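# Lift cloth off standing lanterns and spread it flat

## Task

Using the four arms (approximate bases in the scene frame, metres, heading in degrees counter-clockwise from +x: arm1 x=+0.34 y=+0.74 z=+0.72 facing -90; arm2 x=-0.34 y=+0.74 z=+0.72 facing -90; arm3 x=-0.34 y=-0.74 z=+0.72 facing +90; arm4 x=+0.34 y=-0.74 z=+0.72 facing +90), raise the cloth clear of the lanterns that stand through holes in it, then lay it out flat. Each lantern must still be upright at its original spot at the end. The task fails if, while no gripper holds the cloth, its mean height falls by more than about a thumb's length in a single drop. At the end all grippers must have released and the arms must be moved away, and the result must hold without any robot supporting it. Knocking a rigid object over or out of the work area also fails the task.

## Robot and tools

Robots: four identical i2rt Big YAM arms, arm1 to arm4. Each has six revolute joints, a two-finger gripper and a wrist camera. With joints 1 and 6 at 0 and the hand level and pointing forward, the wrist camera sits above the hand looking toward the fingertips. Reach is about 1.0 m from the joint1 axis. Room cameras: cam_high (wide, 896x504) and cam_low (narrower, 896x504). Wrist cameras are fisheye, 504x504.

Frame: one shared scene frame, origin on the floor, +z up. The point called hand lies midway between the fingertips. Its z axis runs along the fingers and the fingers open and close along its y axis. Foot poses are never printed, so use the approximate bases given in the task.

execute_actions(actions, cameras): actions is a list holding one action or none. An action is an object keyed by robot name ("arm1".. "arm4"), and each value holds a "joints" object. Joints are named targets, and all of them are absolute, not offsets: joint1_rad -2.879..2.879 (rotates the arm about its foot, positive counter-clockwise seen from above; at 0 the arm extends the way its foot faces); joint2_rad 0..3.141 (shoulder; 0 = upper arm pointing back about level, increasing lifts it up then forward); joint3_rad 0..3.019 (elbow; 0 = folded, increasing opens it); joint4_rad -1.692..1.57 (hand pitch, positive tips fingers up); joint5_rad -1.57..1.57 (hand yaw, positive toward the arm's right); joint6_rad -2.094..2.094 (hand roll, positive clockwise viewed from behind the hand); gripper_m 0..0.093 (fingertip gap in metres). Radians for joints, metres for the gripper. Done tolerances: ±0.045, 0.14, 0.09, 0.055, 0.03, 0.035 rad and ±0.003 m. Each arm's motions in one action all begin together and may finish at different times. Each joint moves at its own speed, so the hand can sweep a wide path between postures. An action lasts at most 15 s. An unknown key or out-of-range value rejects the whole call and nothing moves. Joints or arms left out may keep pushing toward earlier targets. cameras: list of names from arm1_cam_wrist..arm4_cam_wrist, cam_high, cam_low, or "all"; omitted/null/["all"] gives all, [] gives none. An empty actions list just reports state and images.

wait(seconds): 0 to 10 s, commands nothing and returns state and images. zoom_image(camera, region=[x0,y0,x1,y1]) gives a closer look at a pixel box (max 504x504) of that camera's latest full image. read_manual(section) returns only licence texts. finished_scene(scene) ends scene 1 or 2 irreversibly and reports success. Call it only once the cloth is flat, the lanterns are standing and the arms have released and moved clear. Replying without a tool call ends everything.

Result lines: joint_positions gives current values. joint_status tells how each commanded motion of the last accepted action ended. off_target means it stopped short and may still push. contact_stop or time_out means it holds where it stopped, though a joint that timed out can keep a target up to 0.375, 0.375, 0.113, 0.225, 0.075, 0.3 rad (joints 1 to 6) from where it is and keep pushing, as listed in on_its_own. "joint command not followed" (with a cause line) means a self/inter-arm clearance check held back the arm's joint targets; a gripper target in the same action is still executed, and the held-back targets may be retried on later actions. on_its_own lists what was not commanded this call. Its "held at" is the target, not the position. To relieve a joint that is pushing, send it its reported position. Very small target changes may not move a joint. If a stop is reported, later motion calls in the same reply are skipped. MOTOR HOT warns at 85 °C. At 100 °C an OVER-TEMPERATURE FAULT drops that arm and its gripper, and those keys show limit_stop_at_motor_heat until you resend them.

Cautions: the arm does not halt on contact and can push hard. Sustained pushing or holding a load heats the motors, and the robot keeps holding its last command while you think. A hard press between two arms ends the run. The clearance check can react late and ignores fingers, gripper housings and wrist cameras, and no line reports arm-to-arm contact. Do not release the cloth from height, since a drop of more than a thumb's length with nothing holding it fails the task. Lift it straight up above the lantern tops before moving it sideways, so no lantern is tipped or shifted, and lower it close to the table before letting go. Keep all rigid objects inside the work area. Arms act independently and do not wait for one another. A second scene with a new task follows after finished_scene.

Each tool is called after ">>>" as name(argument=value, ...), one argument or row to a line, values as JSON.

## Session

>>> execute_actions(
  actions=[],
)

Scene clock: 0.00 s.
Motor temperatures (°C, as the motors report them): arm1=[27 31 37 29 25 26] | arm2=[26 30 35 29 27 28] | arm3=[28 31 41 27 29 25] | arm4=[30 33 35 28 29 25]
arm1.joint_positions: joint1_rad=-0.007 joint2_rad=+0.438 joint3_rad=+1.453 joint4_rad=-1.538 joint5_rad=+0.001 joint6_rad=-0.008 gripper_m=+0.094
arm1.joint_status: not commanded
arm1.hand: x=+0.3350 y=+0.6211 z=+1.3446 quat_wxyz=(-0.356, -0.606, -0.616, +0.355) (m; scene frame)
arm2.joint_positions: joint1_rad=+0.008 joint2_rad=+0.454 joint3_rad=+1.467 joint4_rad=-1.531 joint5_rad=+0.014 joint6_rad=+0.012 gripper_m=+0.094
arm2.joint_status: not commanded
arm2.hand: x=-0.3263 y=+0.6184 z=+1.2890 quat_wxyz=(-0.361, -0.600, -0.619, +0.355) (m; scene frame)
arm3.joint_positions: joint1_rad=-0.012 joint2_rad=+0.435 joint3_rad=+1.452 joint4_rad=-1.533 joint5_rad=+0.010 joint6_rad=+0.015 gripper_m=+0.094
arm3.joint_status: not commanded
arm3.hand: x=-0.3242 y=-0.6116 z=+1.3689 quat_wxyz=(-0.355, +0.596, -0.630, -0.349) (m; scene frame)
arm4.joint_positions: joint1_rad=-0.011 joint2_rad=+0.438 joint3_rad=+1.450 joint4_rad=-1.540 joint5_rad=-0.011 joint6_rad=-0.005 gripper_m=+0.094
arm4.joint_status: not commanded
arm4.hand: x=+0.3304 y=-0.6175 z=+1.3038 quat_wxyz=(-0.346, +0.624, -0.603, -0.358) (m; scene frame)
pictures: arm1_cam_wrist, arm2_cam_wrist, arm3_cam_wrist, arm4_cam_wrist, cam_high, cam_low
Images, in order (width x height): arm1_cam_wrist 504x504, arm2_cam_wrist 504x504, arm3_cam_wrist 504x504, arm4_cam_wrist 504x504, cam_high 896x504, cam_low 896x504.

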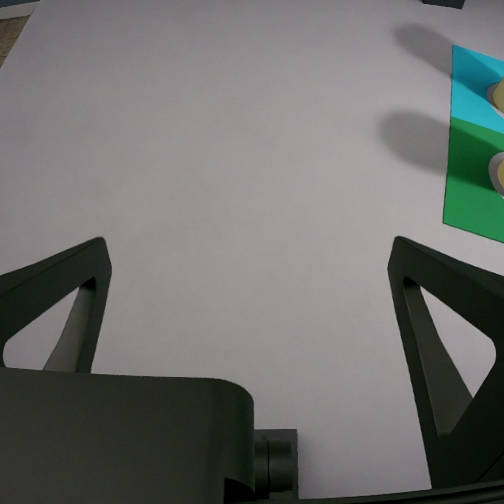

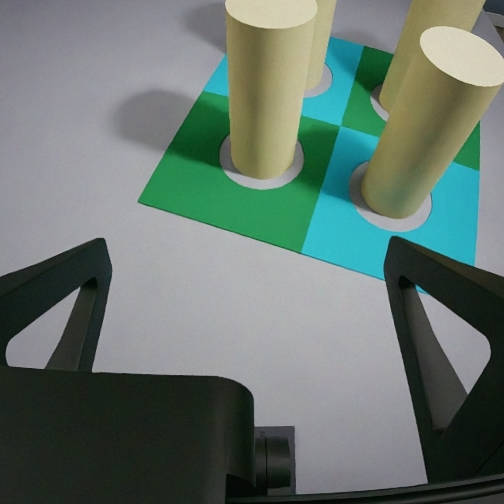

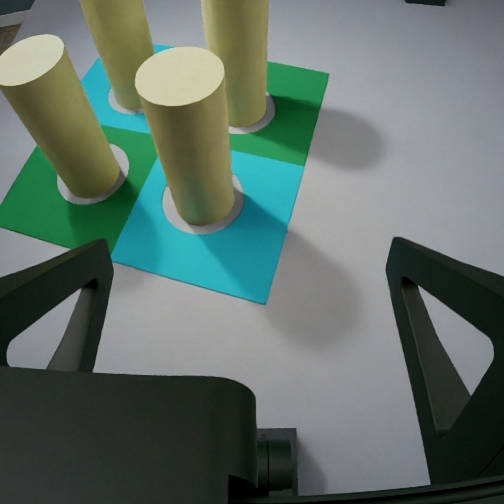

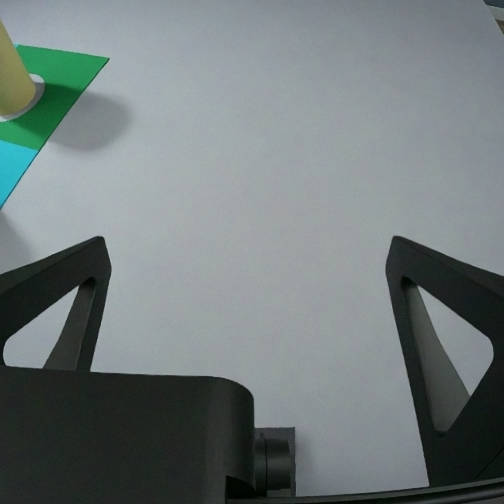

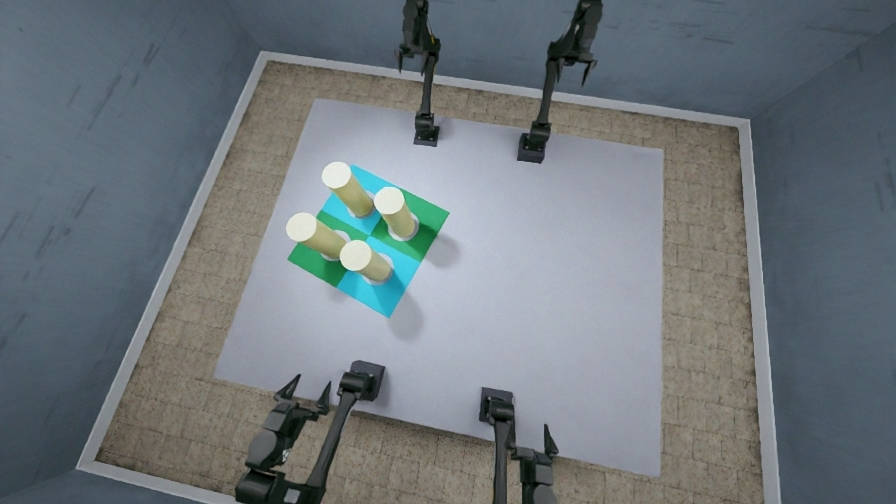

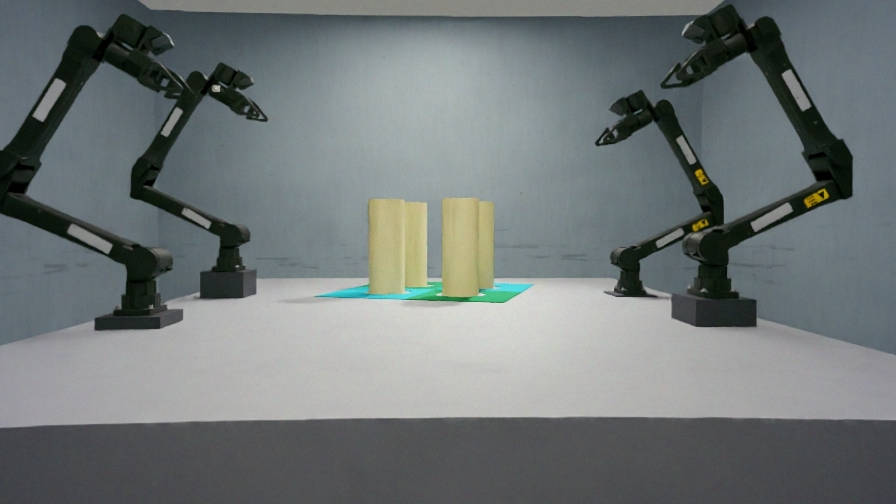

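>>> zoom_image(
  camera="cam_high",
  region=[270, 150, 470, 330],
)

Region (270, 150, 470, 330) of cam_high's 896x504 image, scaled by 2.520, with more detail than that image has; it fills the top 454 rows of this view, and the rest is white.

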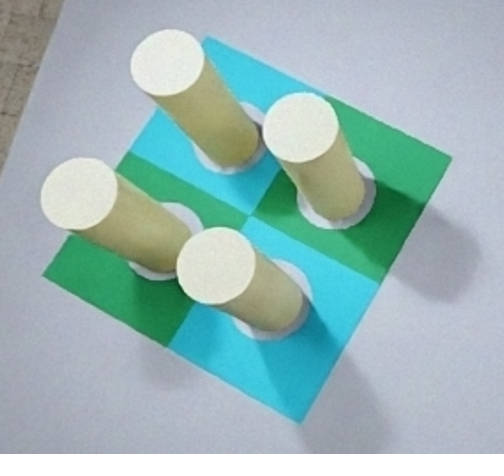

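>>> execute_actions(
  actions=[
    {"arm1":{"joints":{"joint1_rad":-0.745,"joint2_rad":2.324,"joint3_rad":2.01,"joint4_rad":-1.228,"joint5_rad":0,"joint6_rad":0.355}},"arm2":{"joints":{"joint1_rad":-0.928,"joint2_rad":1.85,"joint3_rad":1.335,"joint4_rad":-1.052,"joint5_rad":0,"joint6_rad":-1.40}},"arm3":{"joints":{"joint1_rad":0.848,"joint2_rad":2.79,"joint3_rad":2.875,"joint4_rad":-1.595,"joint5_rad":0,"joint6_rad":1.922}},"arm4":{"joints":{"joint1_rad":1.033,"joint2_rad":2.448,"joint3_rad":2.36,"joint4_rad":-1.45,"joint5_rad":0,"joint6_rad":0.59}}},
  ],
)

Scene clock: 116.13 s.
Motor temperatures (°C, as the motors report them): arm1=[27 31 41 29 25 26] | arm2=[26 30 38 30 27 28] | arm3=[28 32 47 27 29 25] | arm4=[30 34 38 28 29 25]
arm1.joint_positions: joint1_rad=-0.749 joint2_rad=+2.324 joint3_rad=+1.983 joint4_rad=-1.225 joint5_rad=-0.001 joint6_rad=+0.346 gripper_m=+0.094
arm1.joint_status: all done
arm1.hand: x=-0.1275 y=+0.2257 z=+0.7787 quat_wxyz=(-0.005, -0.970, -0.244, +0.002) (m; scene frame)
arm2.joint_positions: joint1_rad=-0.937 joint2_rad=+1.839 joint3_rad=+1.330 joint4_rad=-1.057 joint5_rad=+0.001 joint6_rad=-1.384 gripper_m=+0.094
arm2.joint_status: all done
arm2.hand: x=-0.7443 y=+0.4164 z=+0.7813 quat_wxyz=(+0.003, -0.517, -0.856, +0.009) (m; scene frame)
arm3.joint_positions: joint1_rad=+0.852 joint2_rad=+2.793 joint3_rad=+2.828 joint4_rad=-1.592 joint5_rad=+0.003 joint6_rad=+1.911 gripper_m=+0.094
arm3.joint_status: all done
arm3.hand: x=-0.9171 y=-0.2119 z=+0.7778 quat_wxyz=(+0.008, +0.245, -0.970, -0.002) (m; scene frame)
arm4.joint_positions: joint1_rad=+1.042 joint2_rad=+2.471 joint3_rad=+2.334 joint4_rad=-1.451 joint5_rad=+0.000 joint6_rad=+0.576 gripper_m=+0.094
arm4.joint_status: all done
arm4.hand: x=-0.3114 y=-0.3905 z=+0.7655 quat_wxyz=(-0.001, +0.860, -0.510, +0.009) (m; scene frame)
pictures: arm1_cam_wrist, arm2_cam_wrist, arm3_cam_wrist, arm4_cam_wrist, cam_high, cam_low
Images, in order (width x height): arm1_cam_wrist 504x504, arm2_cam_wrist 504x504, arm3_cam_wrist 504x504, arm4_cam_wrist 504x504, cam_high 896x504, cam_low 896x504.

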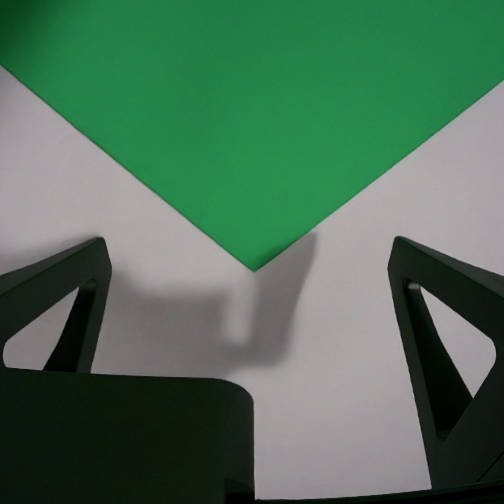

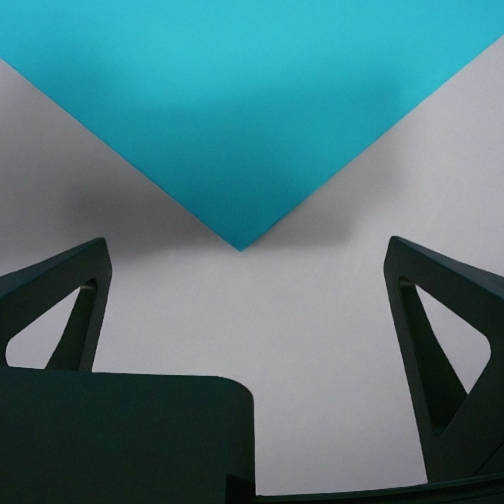

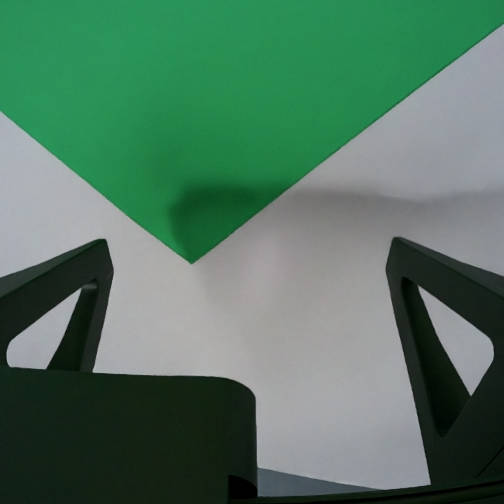

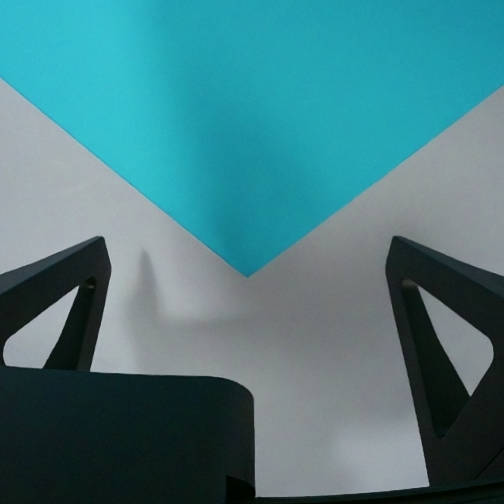

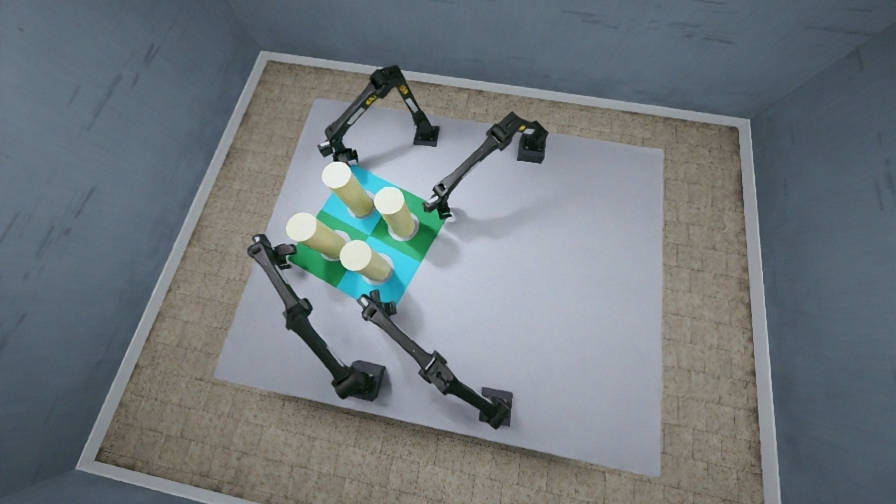

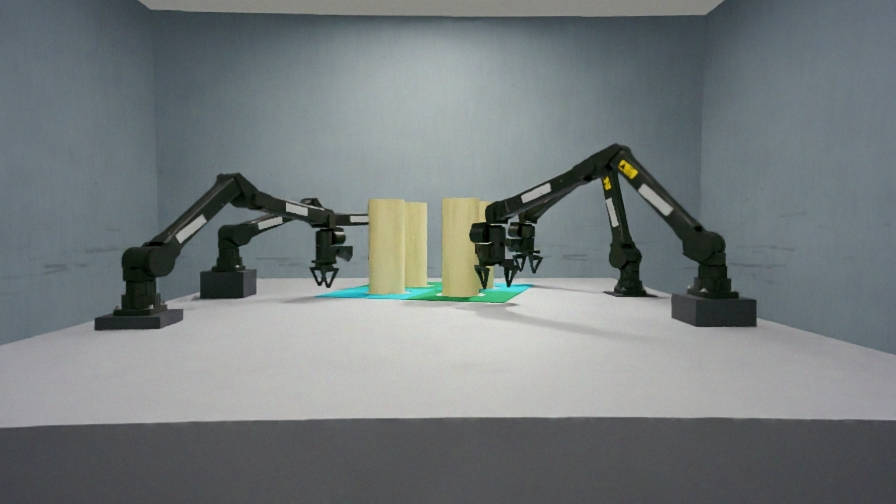

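>>> execute_actions(
  actions=[
    {"arm1":{"joints":{"joint2_rad":2.415,"joint4_rad":-1.185}},"arm2":{"joints":{"joint1_rad":-0.915,"joint2_rad":1.94,"joint3_rad":1.28,"joint4_rad":-0.922}},"arm3":{"joints":{"joint2_rad":2.878,"joint4_rad":-1.48,"joint6_rad":1.71}},"arm4":{"joints":{"joint2_rad":2.54,"joint4_rad":-1.40}}},
  ],
  cameras=["arm1_cam_wrist","arm2_cam_wrist","arm3_cam_wrist","arm4_cam_wrist"],
)

Scene clock: 148.63 s.
Motor temperatures (°C, as the motors report them): arm1=[27 37 45 29 25 26] | arm2=[26 32 39 30 27 28] | arm3=[28 40 54 27 29 25] | arm4=[30 41 42 28 29 25]
arm1.joint_positions: joint1_rad=-0.750 joint2_rad=+2.394 joint3_rad=+1.983 joint4_rad=-1.193 joint5_rad=-0.001 joint6_rad=+0.350 gripper_m=+0.094
arm1.joint_status: all done
arm1.hand: x=-0.1257 y=+0.2289 z=+0.7322 quat_wxyz=(+0.006, -0.970, -0.241, -0.014) (m; scene frame)
arm2.joint_positions: joint1_rad=-0.923 joint2_rad=+1.923 joint3_rad=+1.286 joint4_rad=-0.935 joint5_rad=+0.001 joint6_rad=-1.385 gripper_m=+0.094
arm2.joint_status: all done
arm2.hand: x=-0.7403 y=+0.4096 z=+0.7251 quat_wxyz=(+0.002, -0.510, -0.860, +0.006) (m; scene frame)
arm3.joint_positions: joint1_rad=+0.852 joint2_rad=+2.852 joint3_rad=+2.839 joint4_rad=-1.491 joint5_rad=+0.000 joint6_rad=+1.726 gripper_m=+0.094
arm3.joint_status: all done
arm3.hand: x=-0.9299 y=-0.2015 z=+0.7378 quat_wxyz=(+0.022, +0.333, -0.942, -0.026) (m; scene frame)
arm4.joint_positions: joint1_rad=+1.037 joint2_rad=+2.517 joint3_rad=+2.334 joint4_rad=-1.413 joint5_rad=-0.001 joint6_rad=+0.580 gripper_m=+0.094
arm4.joint_status: all done
arm4.hand: x=-0.3130 y=-0.3864 z=+0.7325 quat_wxyz=(+0.000, +0.858, -0.514, +0.013) (m; scene frame)
pictures: arm1_cam_wrist, arm2_cam_wrist, arm3_cam_wrist, arm4_cam_wrist
Images, in order (width x height): arm1_cam_wrist 504x504, arm2_cam_wrist 504x504, arm3_cam_wrist 504x504, arm4_cam_wrist 504x504.

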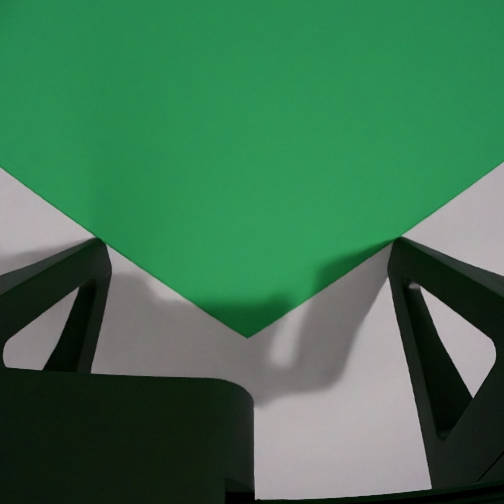

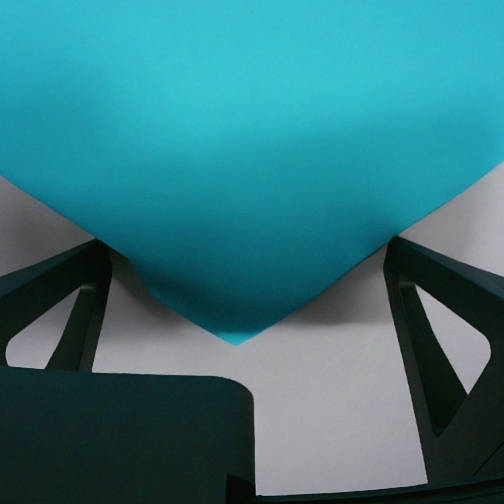

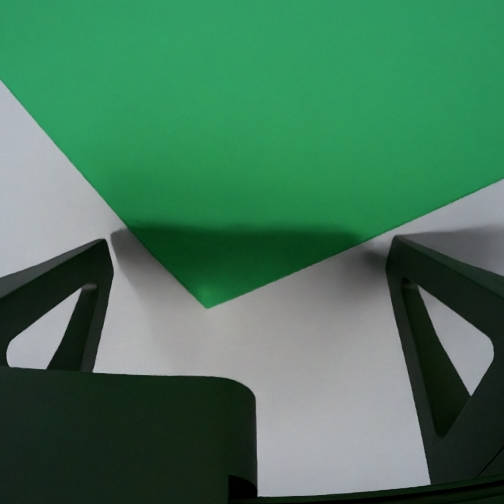

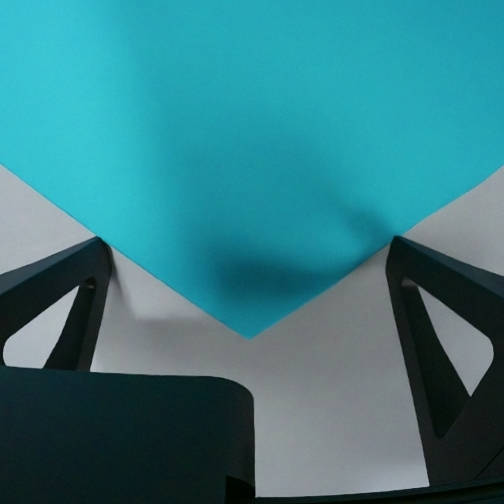

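>>> execute_actions(
  actions=[
    {"arm1":{"joints":{"joint2_rad":2.43,"gripper_m":0}},"arm2":{"joints":{"joint2_rad":1.955,"gripper_m":0}},"arm3":{"joints":{"joint1_rad":0.828,"joint2_rad":2.89,"joint3_rad":2.84,"joint4_rad":-1.53}},"arm4":{"joints":{"joint2_rad":2.552,"gripper_m":0}}},
  ],
  cameras=["arm1_cam_wrist","arm2_cam_wrist","arm3_cam_wrist","arm4_cam_wrist"],
)

Scene clock: 156.97 s.
Motor temperatures (°C, as the motors report them): arm1=[27 37 46 29 25 26] | arm2=[26 32 38 30 27 28] | arm3=[28 41 54 27 29 25] | arm4=[30 41 42 28 29 25]
arm1.joint_positions: joint1_rad=-0.748 joint2_rad=+2.394 joint3_rad=+1.983 joint4_rad=-1.193 joint5_rad=-0.001 joint6_rad=+0.350 gripper_m=+0.003
arm1.joint_status: gripper_m off_target (ended at +0.003, target +0.000); the others done
arm1.hand: x=-0.1243 y=+0.2277 z=+0.7322 quat_wxyz=(+0.006, -0.970, -0.243, -0.014) (m; scene frame)
arm2.joint_positions: joint1_rad=-0.923 joint2_rad=+1.923 joint3_rad=+1.286 joint4_rad=-0.934 joint5_rad=+0.000 joint6_rad=-1.385 gripper_m=+0.003
arm2.joint_status: gripper_m off_target (ended at +0.003, target +0.000); the others done
arm2.hand: x=-0.7404 y=+0.4094 z=+0.7251 quat_wxyz=(+0.002, -0.510, -0.860, +0.007) (m; scene frame)
arm3.joint_positions: joint1_rad=+0.840 joint2_rad=+2.853 joint3_rad=+2.839 joint4_rad=-1.520 joint5_rad=-0.001 joint6_rad=+1.724 gripper_m=+0.094
arm3.joint_status: all done
arm3.hand: x=-0.9180 y=-0.1994 z=+0.7362 quat_wxyz=(+0.015, +0.328, -0.944, -0.012) (m; scene frame)
arm4.joint_positions: joint1_rad=+1.037 joint2_rad=+2.518 joint3_rad=+2.334 joint4_rad=-1.410 joint5_rad=-0.002 joint6_rad=+0.580 gripper_m=+0.005
arm4.joint_status: gripper_m off_target (ended at +0.005, target +0.000); the others done
arm4.hand: x=-0.3134 y=-0.3862 z=+0.7317 quat_wxyz=(+0.000, +0.858, -0.514, +0.012) (m; scene frame)
pictures: arm1_cam_wrist, arm2_cam_wrist, arm3_cam_wrist, arm4_cam_wrist
Images, in order (width x height): arm1_cam_wrist 504x504, arm2_cam_wrist 504x504, arm3_cam_wrist 504x504, arm4_cam_wrist 504x504.

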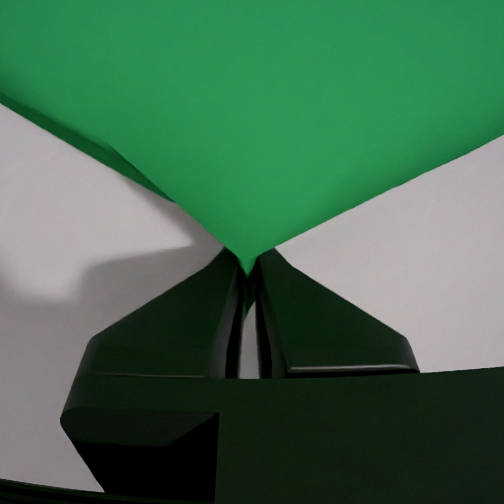

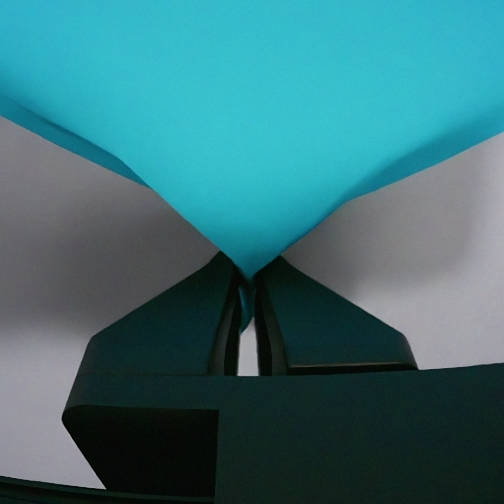

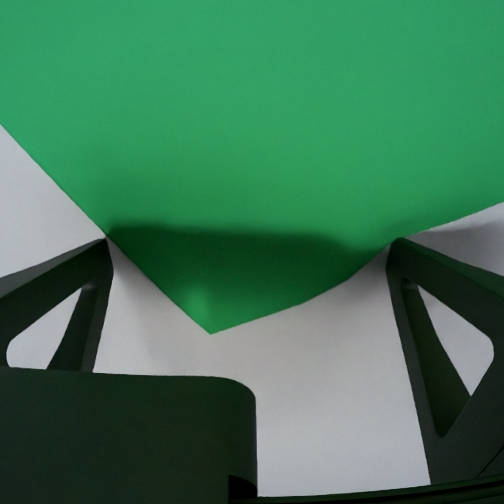

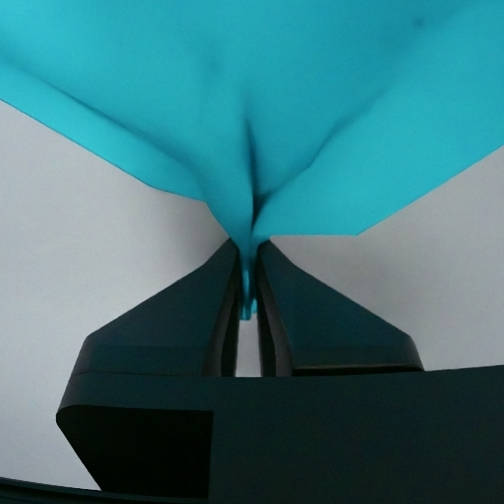

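>>> execute_actions(
  actions=[
    {"arm3":{"joints":{"joint1_rad":0.84,"joint2_rad":2.905,"gripper_m":0}}},
  ],
  cameras=["arm3_cam_wrist","cam_high"],
)

>>> zoom_image(
  camera="cam_high",
  region=[270, 150, 470, 330],
)

Scene clock: 162.17 s.
Motor temperatures (°C, as the motors report them): arm1=[27 37 46 29 25 26] | arm2=[26 32 38 30 27 28] | arm3=[28 41 52 27 29 25] | arm4=[30 41 42 28 29 25]
arm1.joint_positions: joint1_rad=-0.748 joint2_rad=+2.394 joint3_rad=+1.983 joint4_rad=-1.193 joint5_rad=-0.001 joint6_rad=+0.350 gripper_m=+0.003
arm1.joint_status: not commanded
arm1.hand: x=-0.1243 y=+0.2277 z=+0.7322 quat_wxyz=(+0.006, -0.970, -0.243, -0.014) (m; scene frame)
arm2.joint_positions: joint1_rad=-0.923 joint2_rad=+1.923 joint3_rad=+1.286 joint4_rad=-0.934 joint5_rad=+0.000 joint6_rad=-1.385 gripper_m=+0.003
arm2.joint_status: not commanded
arm2.hand: x=-0.7404 y=+0.4094 z=+0.7251 quat_wxyz=(+0.002, -0.510, -0.860, +0.007) (m; scene frame)
arm3.joint_positions: joint1_rad=+0.840 joint2_rad=+2.856 joint3_rad=+2.839 joint4_rad=-1.531 joint5_rad=-0.001 joint6_rad=+1.722 gripper_m=+0.000
arm3.joint_status: all done
arm3.hand: x=-0.9157 y=-0.2016 z=+0.7343 quat_wxyz=(+0.012, +0.329, -0.944, -0.006) (m; scene frame)
arm4.joint_positions: joint1_rad=+1.037 joint2_rad=+2.518 joint3_rad=+2.334 joint4_rad=-1.410 joint5_rad=-0.002 joint6_rad=+0.580 gripper_m=+0.005
arm4.joint_status: not commanded
arm4.hand: x=-0.3134 y=-0.3862 z=+0.7317 quat_wxyz=(+0.000, +0.858, -0.514, +0.012) (m; scene frame)
pictures: arm3_cam_wrist, cam_high
Images, in order (width x height): arm3_cam_wrist 504x504, cam_high 896x504.

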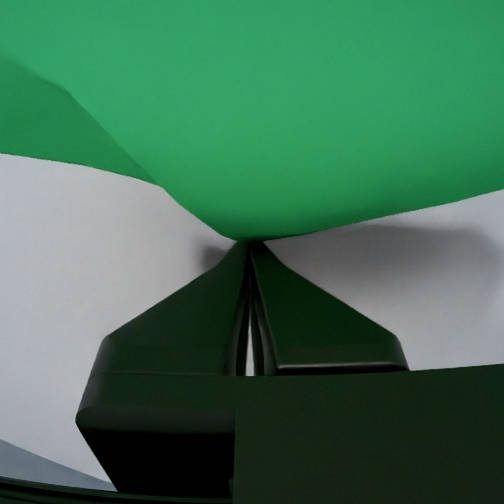

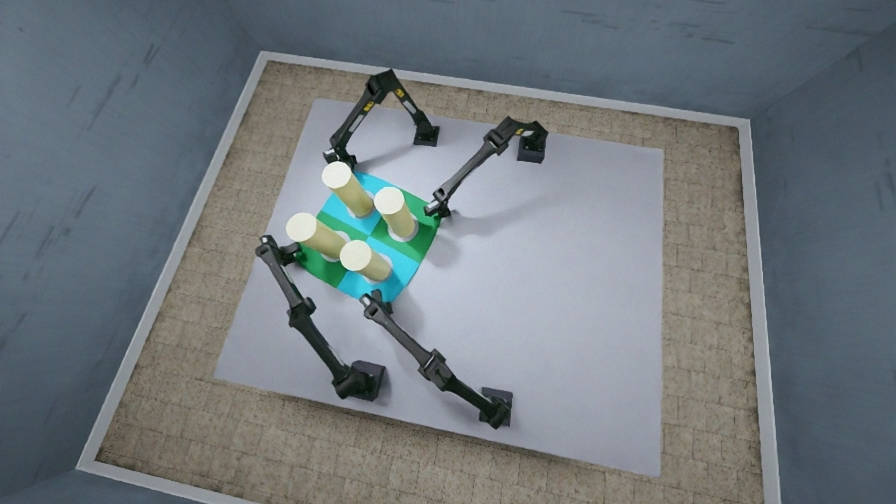

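Region (270, 150, 470, 330) of cam_high's 896x504 image, scaled by 2.520, with more detail than that image has; it fills the top 454 rows of this view, and the rest is white.

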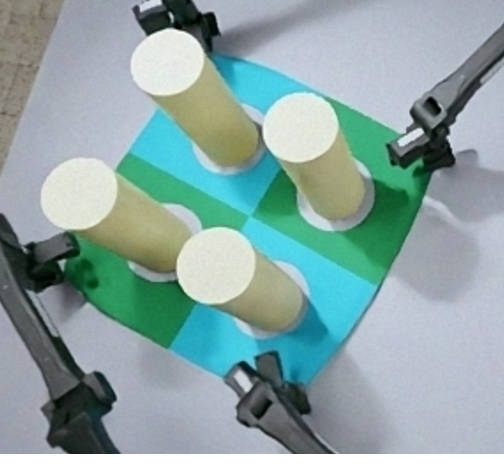

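>>> execute_actions(
  actions=[
    {"arm3":{"joints":{"joint2_rad":2.815,"joint4_rad":-1.52,"joint6_rad":1.87,"gripper_m":0.093}}},
  ],
  cameras=["arm3_cam_wrist"],
)

Scene clock: 168.83 s.
Motor temperatures (°C, as the motors report them): arm1=[27 38 46 29 25 26] | arm2=[26 32 38 30 27 28] | arm3=[28 41 51 27 29 25] | arm4=[30 41 42 28 29 25]
arm1.joint_positions: joint1_rad=-0.748 joint2_rad=+2.394 joint3_rad=+1.983 joint4_rad=-1.193 joint5_rad=-0.001 joint6_rad=+0.350 gripper_m=+0.003
arm1.joint_status: not commanded
arm1.hand: x=-0.1243 y=+0.2277 z=+0.7322 quat_wxyz=(+0.006, -0.970, -0.243, -0.014) (m; scene frame)
arm2.joint_positions: joint1_rad=-0.923 joint2_rad=+1.923 joint3_rad=+1.286 joint4_rad=-0.934 joint5_rad=+0.000 joint6_rad=-1.385 gripper_m=+0.003
arm2.joint_status: not commanded
arm2.hand: x=-0.7404 y=+0.4094 z=+0.7251 quat_wxyz=(+0.002, -0.510, -0.860, +0.007) (m; scene frame)
arm3.joint_positions: joint1_rad=+0.840 joint2_rad=+2.853 joint3_rad=+2.839 joint4_rad=-1.525 joint5_rad=-0.001 joint6_rad=+1.858 gripper_m=+0.093
arm3.joint_status: all done
arm3.hand: x=-0.9170 y=-0.2003 z=+0.7364 quat_wxyz=(+0.015, +0.264, -0.964, -0.009) (m; scene frame)
arm4.joint_positions: joint1_rad=+1.037 joint2_rad=+2.518 joint3_rad=+2.334 joint4_rad=-1.410 joint5_rad=-0.002 joint6_rad=+0.580 gripper_m=+0.005
arm4.joint_status: not commanded
arm4.hand: x=-0.3134 y=-0.3862 z=+0.7317 quat_wxyz=(+0.000, +0.858, -0.514, +0.012) (m; scene frame)
pictures: arm3_cam_wrist
Images, in order (width x height): arm3_cam_wrist 504x504.

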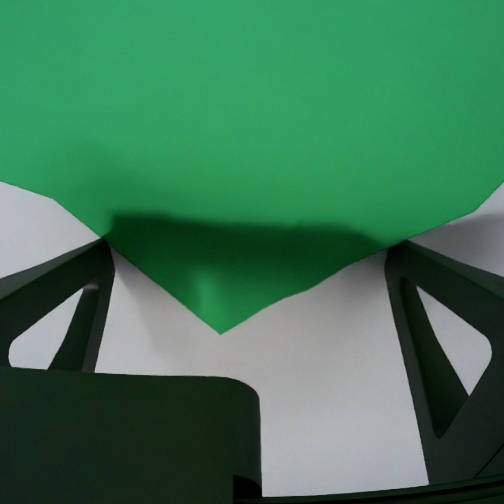

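>>> execute_actions(
  actions=[
    {"arm3":{"joints":{"joint2_rad":2.785}}},
  ],
  cameras=[],
)

>>> execute_actions(
  actions=[
    {"arm3":{"joints":{"joint1_rad":0.812}}},
  ],
  cameras=["arm3_cam_wrist"],
)

Scene clock: 175.77 s.
Motor temperatures (°C, as the motors report them): arm1=[27 38 46 29 25 26] | arm2=[26 32 38 30 27 28] | arm3=[28 43 50 27 29 25] | arm4=[30 41 42 28 29 25]
arm1.joint_positions: joint1_rad=-0.748 joint2_rad=+2.394 joint3_rad=+1.983 joint4_rad=-1.193 joint5_rad=-0.001 joint6_rad=+0.350 gripper_m=+0.003
arm1.joint_status: not commanded
arm1.hand: x=-0.1243 y=+0.2277 z=+0.7322 quat_wxyz=(+0.006, -0.970, -0.243, -0.014) (m; scene frame)
arm2.joint_positions: joint1_rad=-0.923 joint2_rad=+1.923 joint3_rad=+1.286 joint4_rad=-0.934 joint5_rad=+0.000 joint6_rad=-1.385 gripper_m=+0.003
arm2.joint_status: not commanded
arm2.hand: x=-0.7404 y=+0.4094 z=+0.7251 quat_wxyz=(+0.002, -0.510, -0.860, +0.007) (m; scene frame)
arm3.joint_positions: joint1_rad=+0.840 joint2_rad=+2.810 joint3_rad=+2.839 joint4_rad=-1.525 joint5_rad=-0.001 joint6_rad=+1.859 gripper_m=+0.093
arm3.joint_status: all done
arm3.hand: x=-0.9228 y=-0.1943 z=+0.7702 quat_wxyz=(+0.026, +0.263, -0.964, -0.027) (m; scene frame)
arm4.joint_positions: joint1_rad=+1.037 joint2_rad=+2.518 joint3_rad=+2.334 joint4_rad=-1.410 joint5_rad=-0.002 joint6_rad=+0.580 gripper_m=+0.005
arm4.joint_status: not commanded
arm4.hand: x=-0.3134 y=-0.3862 z=+0.7317 quat_wxyz=(+0.000, +0.858, -0.514, +0.012) (m; scene frame)
pictures: none
No camera images: the call's "cameras" was empty. Leave "cameras" out to get every camera's image.

Scene clock: 176.60 s.
Motor temperatures (°C, as the motors report them): arm1=[27 38 46 29 25 26] | arm2=[26 32 38 30 27 28] | arm3=[28 43 50 27 29 25] | arm4=[30 41 42 28 29 25]
arm1.joint_positions: joint1_rad=-0.748 joint2_rad=+2.394 joint3_rad=+1.983 joint4_rad=-1.193 joint5_rad=-0.001 joint6_rad=+0.350 gripper_m=+0.003
arm1.joint_status: not commanded
arm1.hand: x=-0.1243 y=+0.2277 z=+0.7322 quat_wxyz=(+0.006, -0.970, -0.243, -0.014) (m; scene frame)
arm2.joint_positions: joint1_rad=-0.923 joint2_rad=+1.923 joint3_rad=+1.286 joint4_rad=-0.934 joint5_rad=+0.000 joint6_rad=-1.385 gripper_m=+0.003
arm2.joint_status: not commanded
arm2.hand: x=-0.7404 y=+0.4094 z=+0.7251 quat_wxyz=(+0.002, -0.510, -0.860, +0.007) (m; scene frame)
arm3.joint_positions: joint1_rad=+0.811 joint2_rad=+2.810 joint3_rad=+2.839 joint4_rad=-1.525 joint5_rad=-0.001 joint6_rad=+1.859 gripper_m=+0.093
arm3.joint_status: all done
arm3.hand: x=-0.9067 y=-0.1775 z=+0.7698 quat_wxyz=(+0.026, +0.249, -0.968, -0.027) (m; scene frame)
arm4.joint_positions: joint1_rad=+1.037 joint2_rad=+2.518 joint3_rad=+2.334 joint4_rad=-1.410 joint5_rad=-0.002 joint6_rad=+0.580 gripper_m=+0.005
arm4.joint_status: not commanded
arm4.hand: x=-0.3134 y=-0.3862 z=+0.7317 quat_wxyz=(+0.000, +0.858, -0.514, +0.012) (m; scene frame)
pictures: arm3_cam_wrist
Images, in order (width x height): arm3_cam_wrist 504x504.

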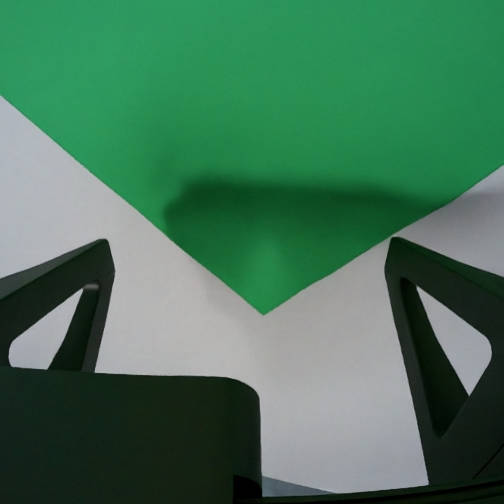

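>>> execute_actions(
  actions=[
    {"arm3":{"joints":{"joint2_rad":2.895,"joint4_rad":-1.535}}},
  ],
  cameras=["arm3_cam_wrist"],
)

>>> execute_actions(
  actions=[
    {"arm3":{"joints":{"joint2_rad":2.91,"gripper_m":0}}},
  ],
)

Scene clock: 183.93 s.
Motor temperatures (°C, as the motors report them): arm1=[27 38 46 29 25 26] | arm2=[26 32 38 30 27 28] | arm3=[28 44 49 27 29 25] | arm4=[30 41 42 28 29 25]
arm1.joint_positions: joint1_rad=-0.748 joint2_rad=+2.394 joint3_rad=+1.983 joint4_rad=-1.193 joint5_rad=-0.001 joint6_rad=+0.350 gripper_m=+0.003
arm1.joint_status: not commanded
arm1.hand: x=-0.1243 y=+0.2277 z=+0.7322 quat_wxyz=(+0.006, -0.970, -0.243, -0.014) (m; scene frame)
arm2.joint_positions: joint1_rad=-0.923 joint2_rad=+1.923 joint3_rad=+1.286 joint4_rad=-0.934 joint5_rad=+0.000 joint6_rad=-1.385 gripper_m=+0.003
arm2.joint_status: not commanded
arm2.hand: x=-0.7404 y=+0.4094 z=+0.7251 quat_wxyz=(+0.002, -0.510, -0.860, +0.007) (m; scene frame)
arm3.joint_positions: joint1_rad=+0.811 joint2_rad=+2.853 joint3_rad=+2.841 joint4_rad=-1.529 joint5_rad=-0.004 joint6_rad=+1.862 gripper_m=+0.093
arm3.joint_status: all done
arm3.hand: x=-0.9011 y=-0.1844 z=+0.7368 quat_wxyz=(+0.015, +0.248, -0.969, -0.007) (m; scene frame)
arm4.joint_positions: joint1_rad=+1.037 joint2_rad=+2.518 joint3_rad=+2.334 joint4_rad=-1.410 joint5_rad=-0.002 joint6_rad=+0.580 gripper_m=+0.005
arm4.joint_status: not commanded
arm4.hand: x=-0.3134 y=-0.3862 z=+0.7317 quat_wxyz=(+0.000, +0.858, -0.514, +0.012) (m; scene frame)
pictures: arm3_cam_wrist
Images, in order (width x height): arm3_cam_wrist 504x504.

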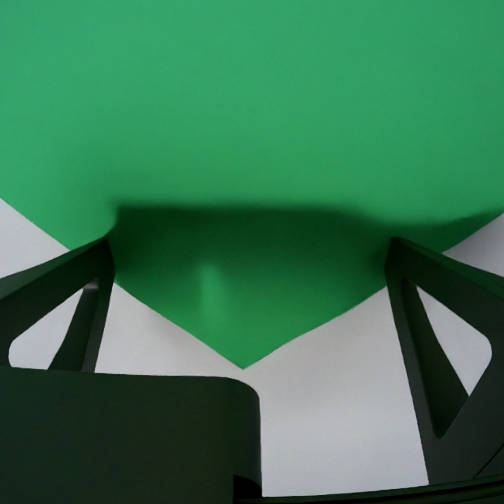

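Scene clock: 184.67 s.
Motor temperatures (°C, as the motors report them): arm1=[27 38 46 29 25 26] | arm2=[26 32 38 30 27 28] | arm3=[28 44 49 27 29 25] | arm4=[30 41 42 28 29 25]
arm1.joint_positions: joint1_rad=-0.748 joint2_rad=+2.394 joint3_rad=+1.983 joint4_rad=-1.193 joint5_rad=-0.001 joint6_rad=+0.350 gripper_m=+0.003
arm1.joint_status: not commanded
arm1.hand: x=-0.1243 y=+0.2277 z=+0.7322 quat_wxyz=(+0.006, -0.970, -0.243, -0.014) (m; scene frame)
arm2.joint_positions: joint1_rad=-0.923 joint2_rad=+1.923 joint3_rad=+1.286 joint4_rad=-0.934 joint5_rad=+0.000 joint6_rad=-1.385 gripper_m=+0.003
arm2.joint_status: not commanded
arm2.hand: x=-0.7404 y=+0.4094 z=+0.7251 quat_wxyz=(+0.002, -0.510, -0.860, +0.007) (m; scene frame)
arm3.joint_positions: joint1_rad=+0.811 joint2_rad=+2.853 joint3_rad=+2.841 joint4_rad=-1.537 joint5_rad=+0.000 joint6_rad=+1.863 gripper_m=+0.003
arm3.joint_status: all done
arm3.hand: x=-0.8994 y=-0.1855 z=+0.7367 quat_wxyz=(+0.011, +0.248, -0.969, -0.005) (m; scene frame)
arm4.joint_positions: joint1_rad=+1.037 joint2_rad=+2.518 joint3_rad=+2.334 joint4_rad=-1.407 joint5_rad=-0.002 joint6_rad=+0.580 gripper_m=+0.005
arm4.joint_status: not commanded
arm4.hand: x=-0.3142 y=-0.3858 z=+0.7316 quat_wxyz=(+0.000, +0.858, -0.514, +0.010) (m; scene frame)
pictures: arm1_cam_wrist, arm2_cam_wrist, arm3_cam_wrist, arm4_cam_wrist, cam_high, cam_low
Images, in order (width x height): arm1_cam_wrist 504x504, arm2_cam_wrist 504x504, arm3_cam_wrist 504x504, arm4_cam_wrist 504x504, cam_high 896x504, cam_low 896x504.

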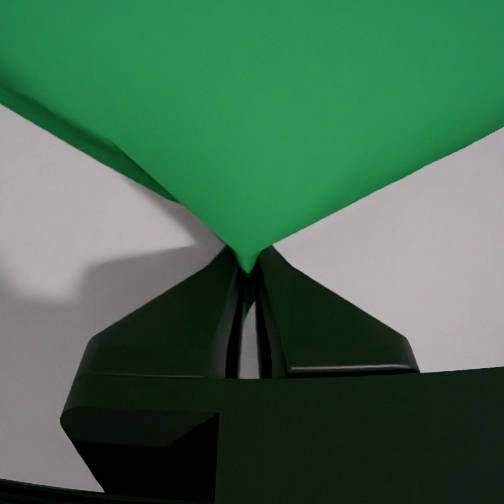

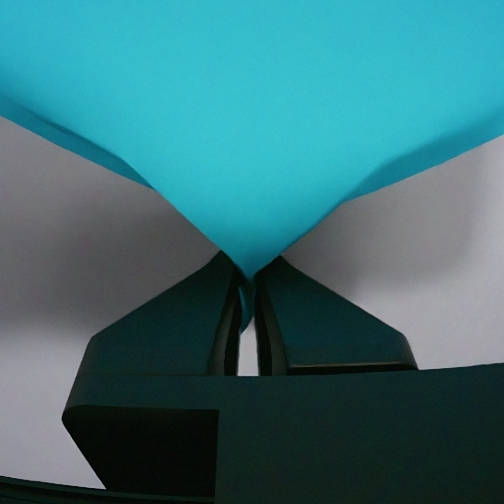

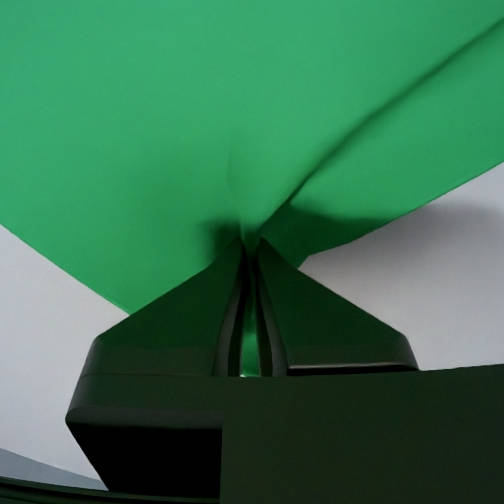

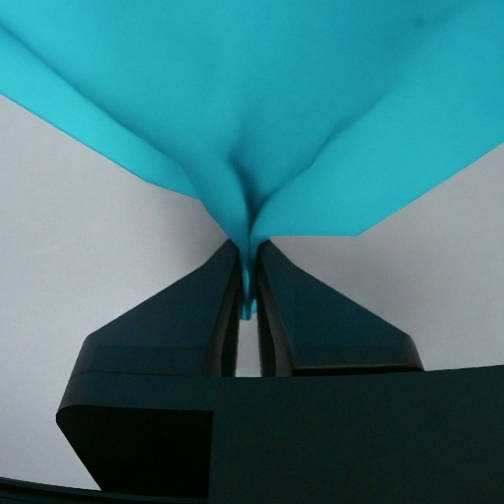

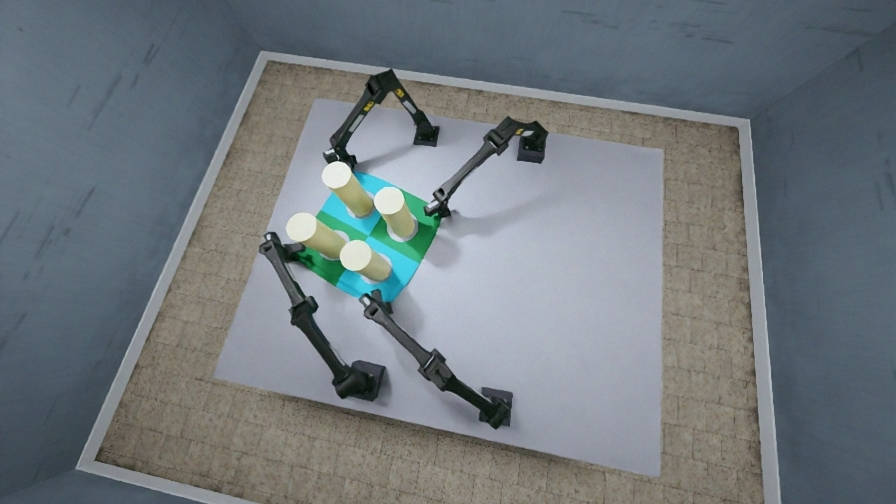

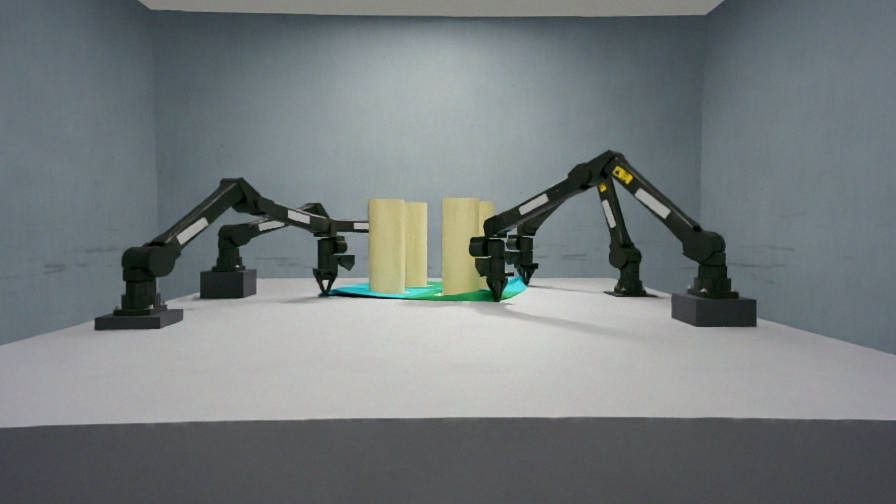

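>>> execute_actions(
  actions=[
    {"arm1":{"joints":{"joint2_rad":2.235,"joint4_rad":-1.32}},"arm2":{"joints":{"joint1_rad":-0.955,"joint2_rad":1.728,"joint4_rad":-1.015}},"arm3":{"joints":{"joint1_rad":0.818,"joint2_rad":2.70,"joint4_rad":-1.655}},"arm4":{"joints":{"joint2_rad":2.362,"joint4_rad":-1.49}}},
  ],
)

>>> zoom_image(
  camera="cam_high",
  region=[260, 140, 470, 330],
)

Scene clock: 240.80 s.
Motor temperatures (°C, as the motors report them): arm1=[27 40 47 29 25 26] | arm2=[26 33 38 30 27 28] | arm3=[28 43 49 27 29 25] | arm4=[30 43 43 28 29 25]
arm1.joint_positions: joint1_rad=-0.748 joint2_rad=+2.222 joint3_rad=+1.983 joint4_rad=-1.305 joint5_rad=+0.000 joint6_rad=+0.350 gripper_m=+0.003
arm1.joint_status: all done
arm1.hand: x=-0.1213 y=+0.2320 z=+0.8465 quat_wxyz=(-0.011, -0.970, -0.243, +0.011) (m; scene frame)
arm2.joint_positions: joint1_rad=-0.938 joint2_rad=+1.706 joint3_rad=+1.280 joint4_rad=-1.004 joint5_rad=-0.006 joint6_rad=-1.385 gripper_m=+0.003
arm2.joint_status: all done
arm2.hand: x=-0.7432 y=+0.4163 z=+0.8307 quat_wxyz=(+0.024, -0.515, -0.853, +0.074) (m; scene frame)
arm3.joint_positions: joint1_rad=+0.802 joint2_rad=+2.698 joint3_rad=+2.839 joint4_rad=-1.650 joint5_rad=+0.008 joint6_rad=+1.863 gripper_m=+0.003
arm3.joint_status: all done
arm3.hand: x=-0.8889 y=-0.1820 z=+0.8538 quat_wxyz=(+0.018, +0.243, -0.970, -0.024) (m; scene frame)
arm4.joint_positions: joint1_rad=+1.031 joint2_rad=+2.351 joint3_rad=+2.334 joint4_rad=-1.466 joint5_rad=+0.001 joint6_rad=+0.580 gripper_m=+0.005
arm4.joint_status: all done
arm4.hand: x=-0.3120 y=-0.3810 z=+0.8519 quat_wxyz=(+0.001, +0.855, -0.516, -0.044) (m; scene frame)
pictures: arm1_cam_wrist, arm2_cam_wrist, arm3_cam_wrist, arm4_cam_wrist, cam_high, cam_low
Images, in order (width x height): arm1_cam_wrist 504x504, arm2_cam_wrist 504x504, arm3_cam_wrist 504x504, arm4_cam_wrist 504x504, cam_high 896x504, cam_low 896x504.

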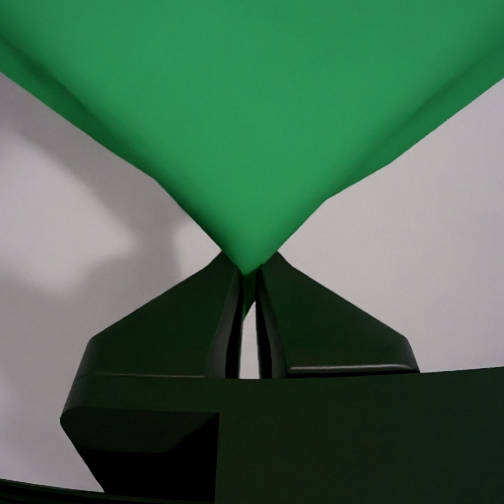

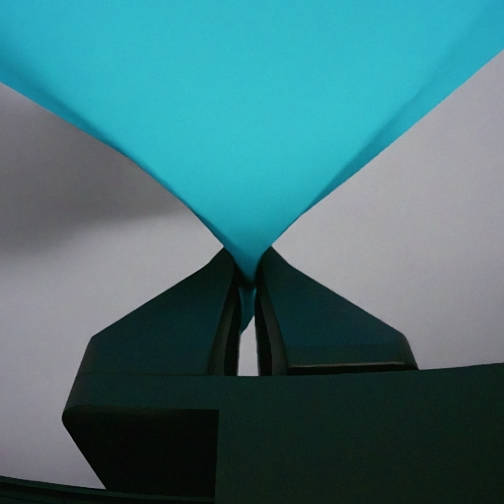

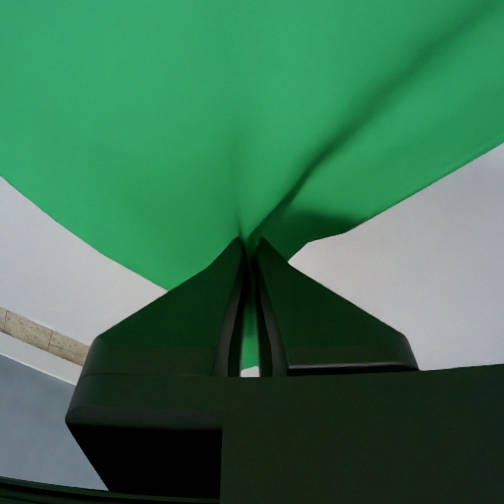

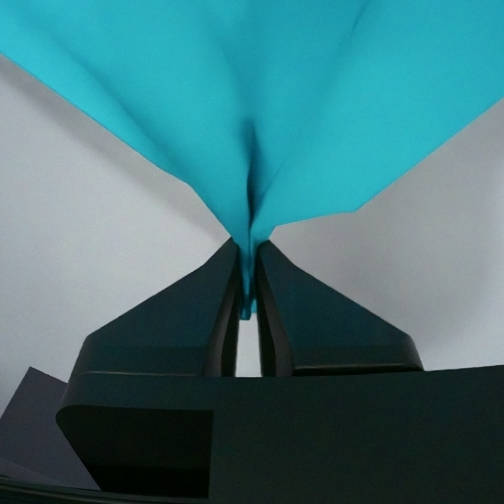

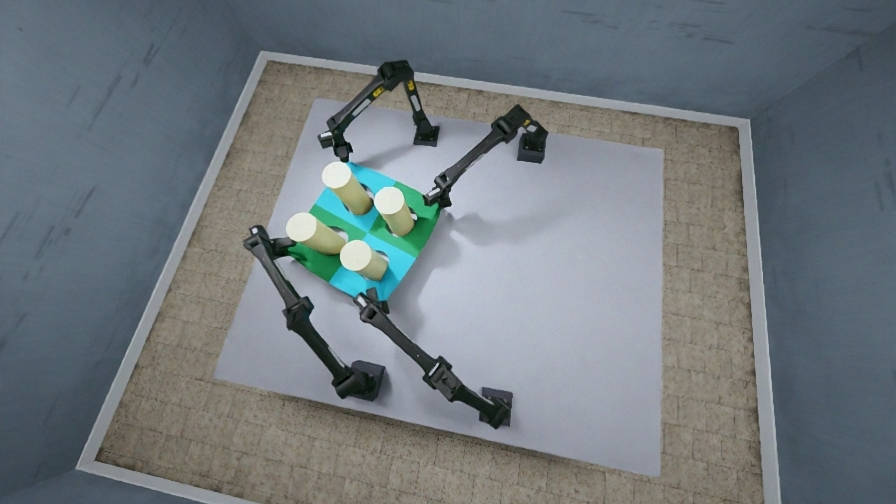

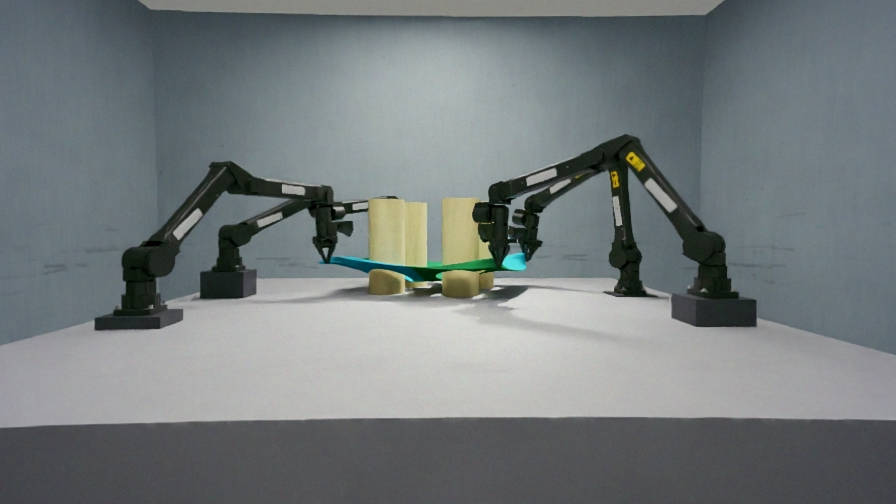

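Region (260, 140, 470, 330) of cam_high's 896x504 image, scaled by 2.400, with more detail than that image has; it fills the top 456 rows of this view, and the rest is white.

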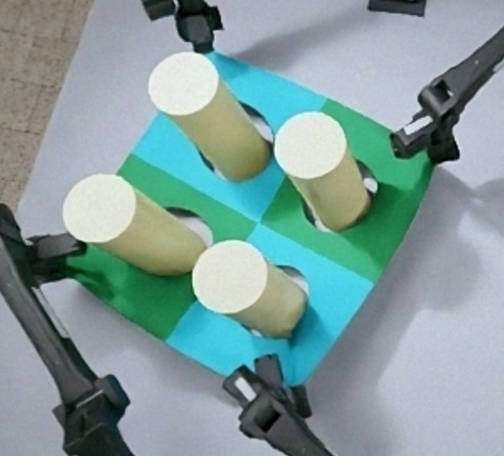

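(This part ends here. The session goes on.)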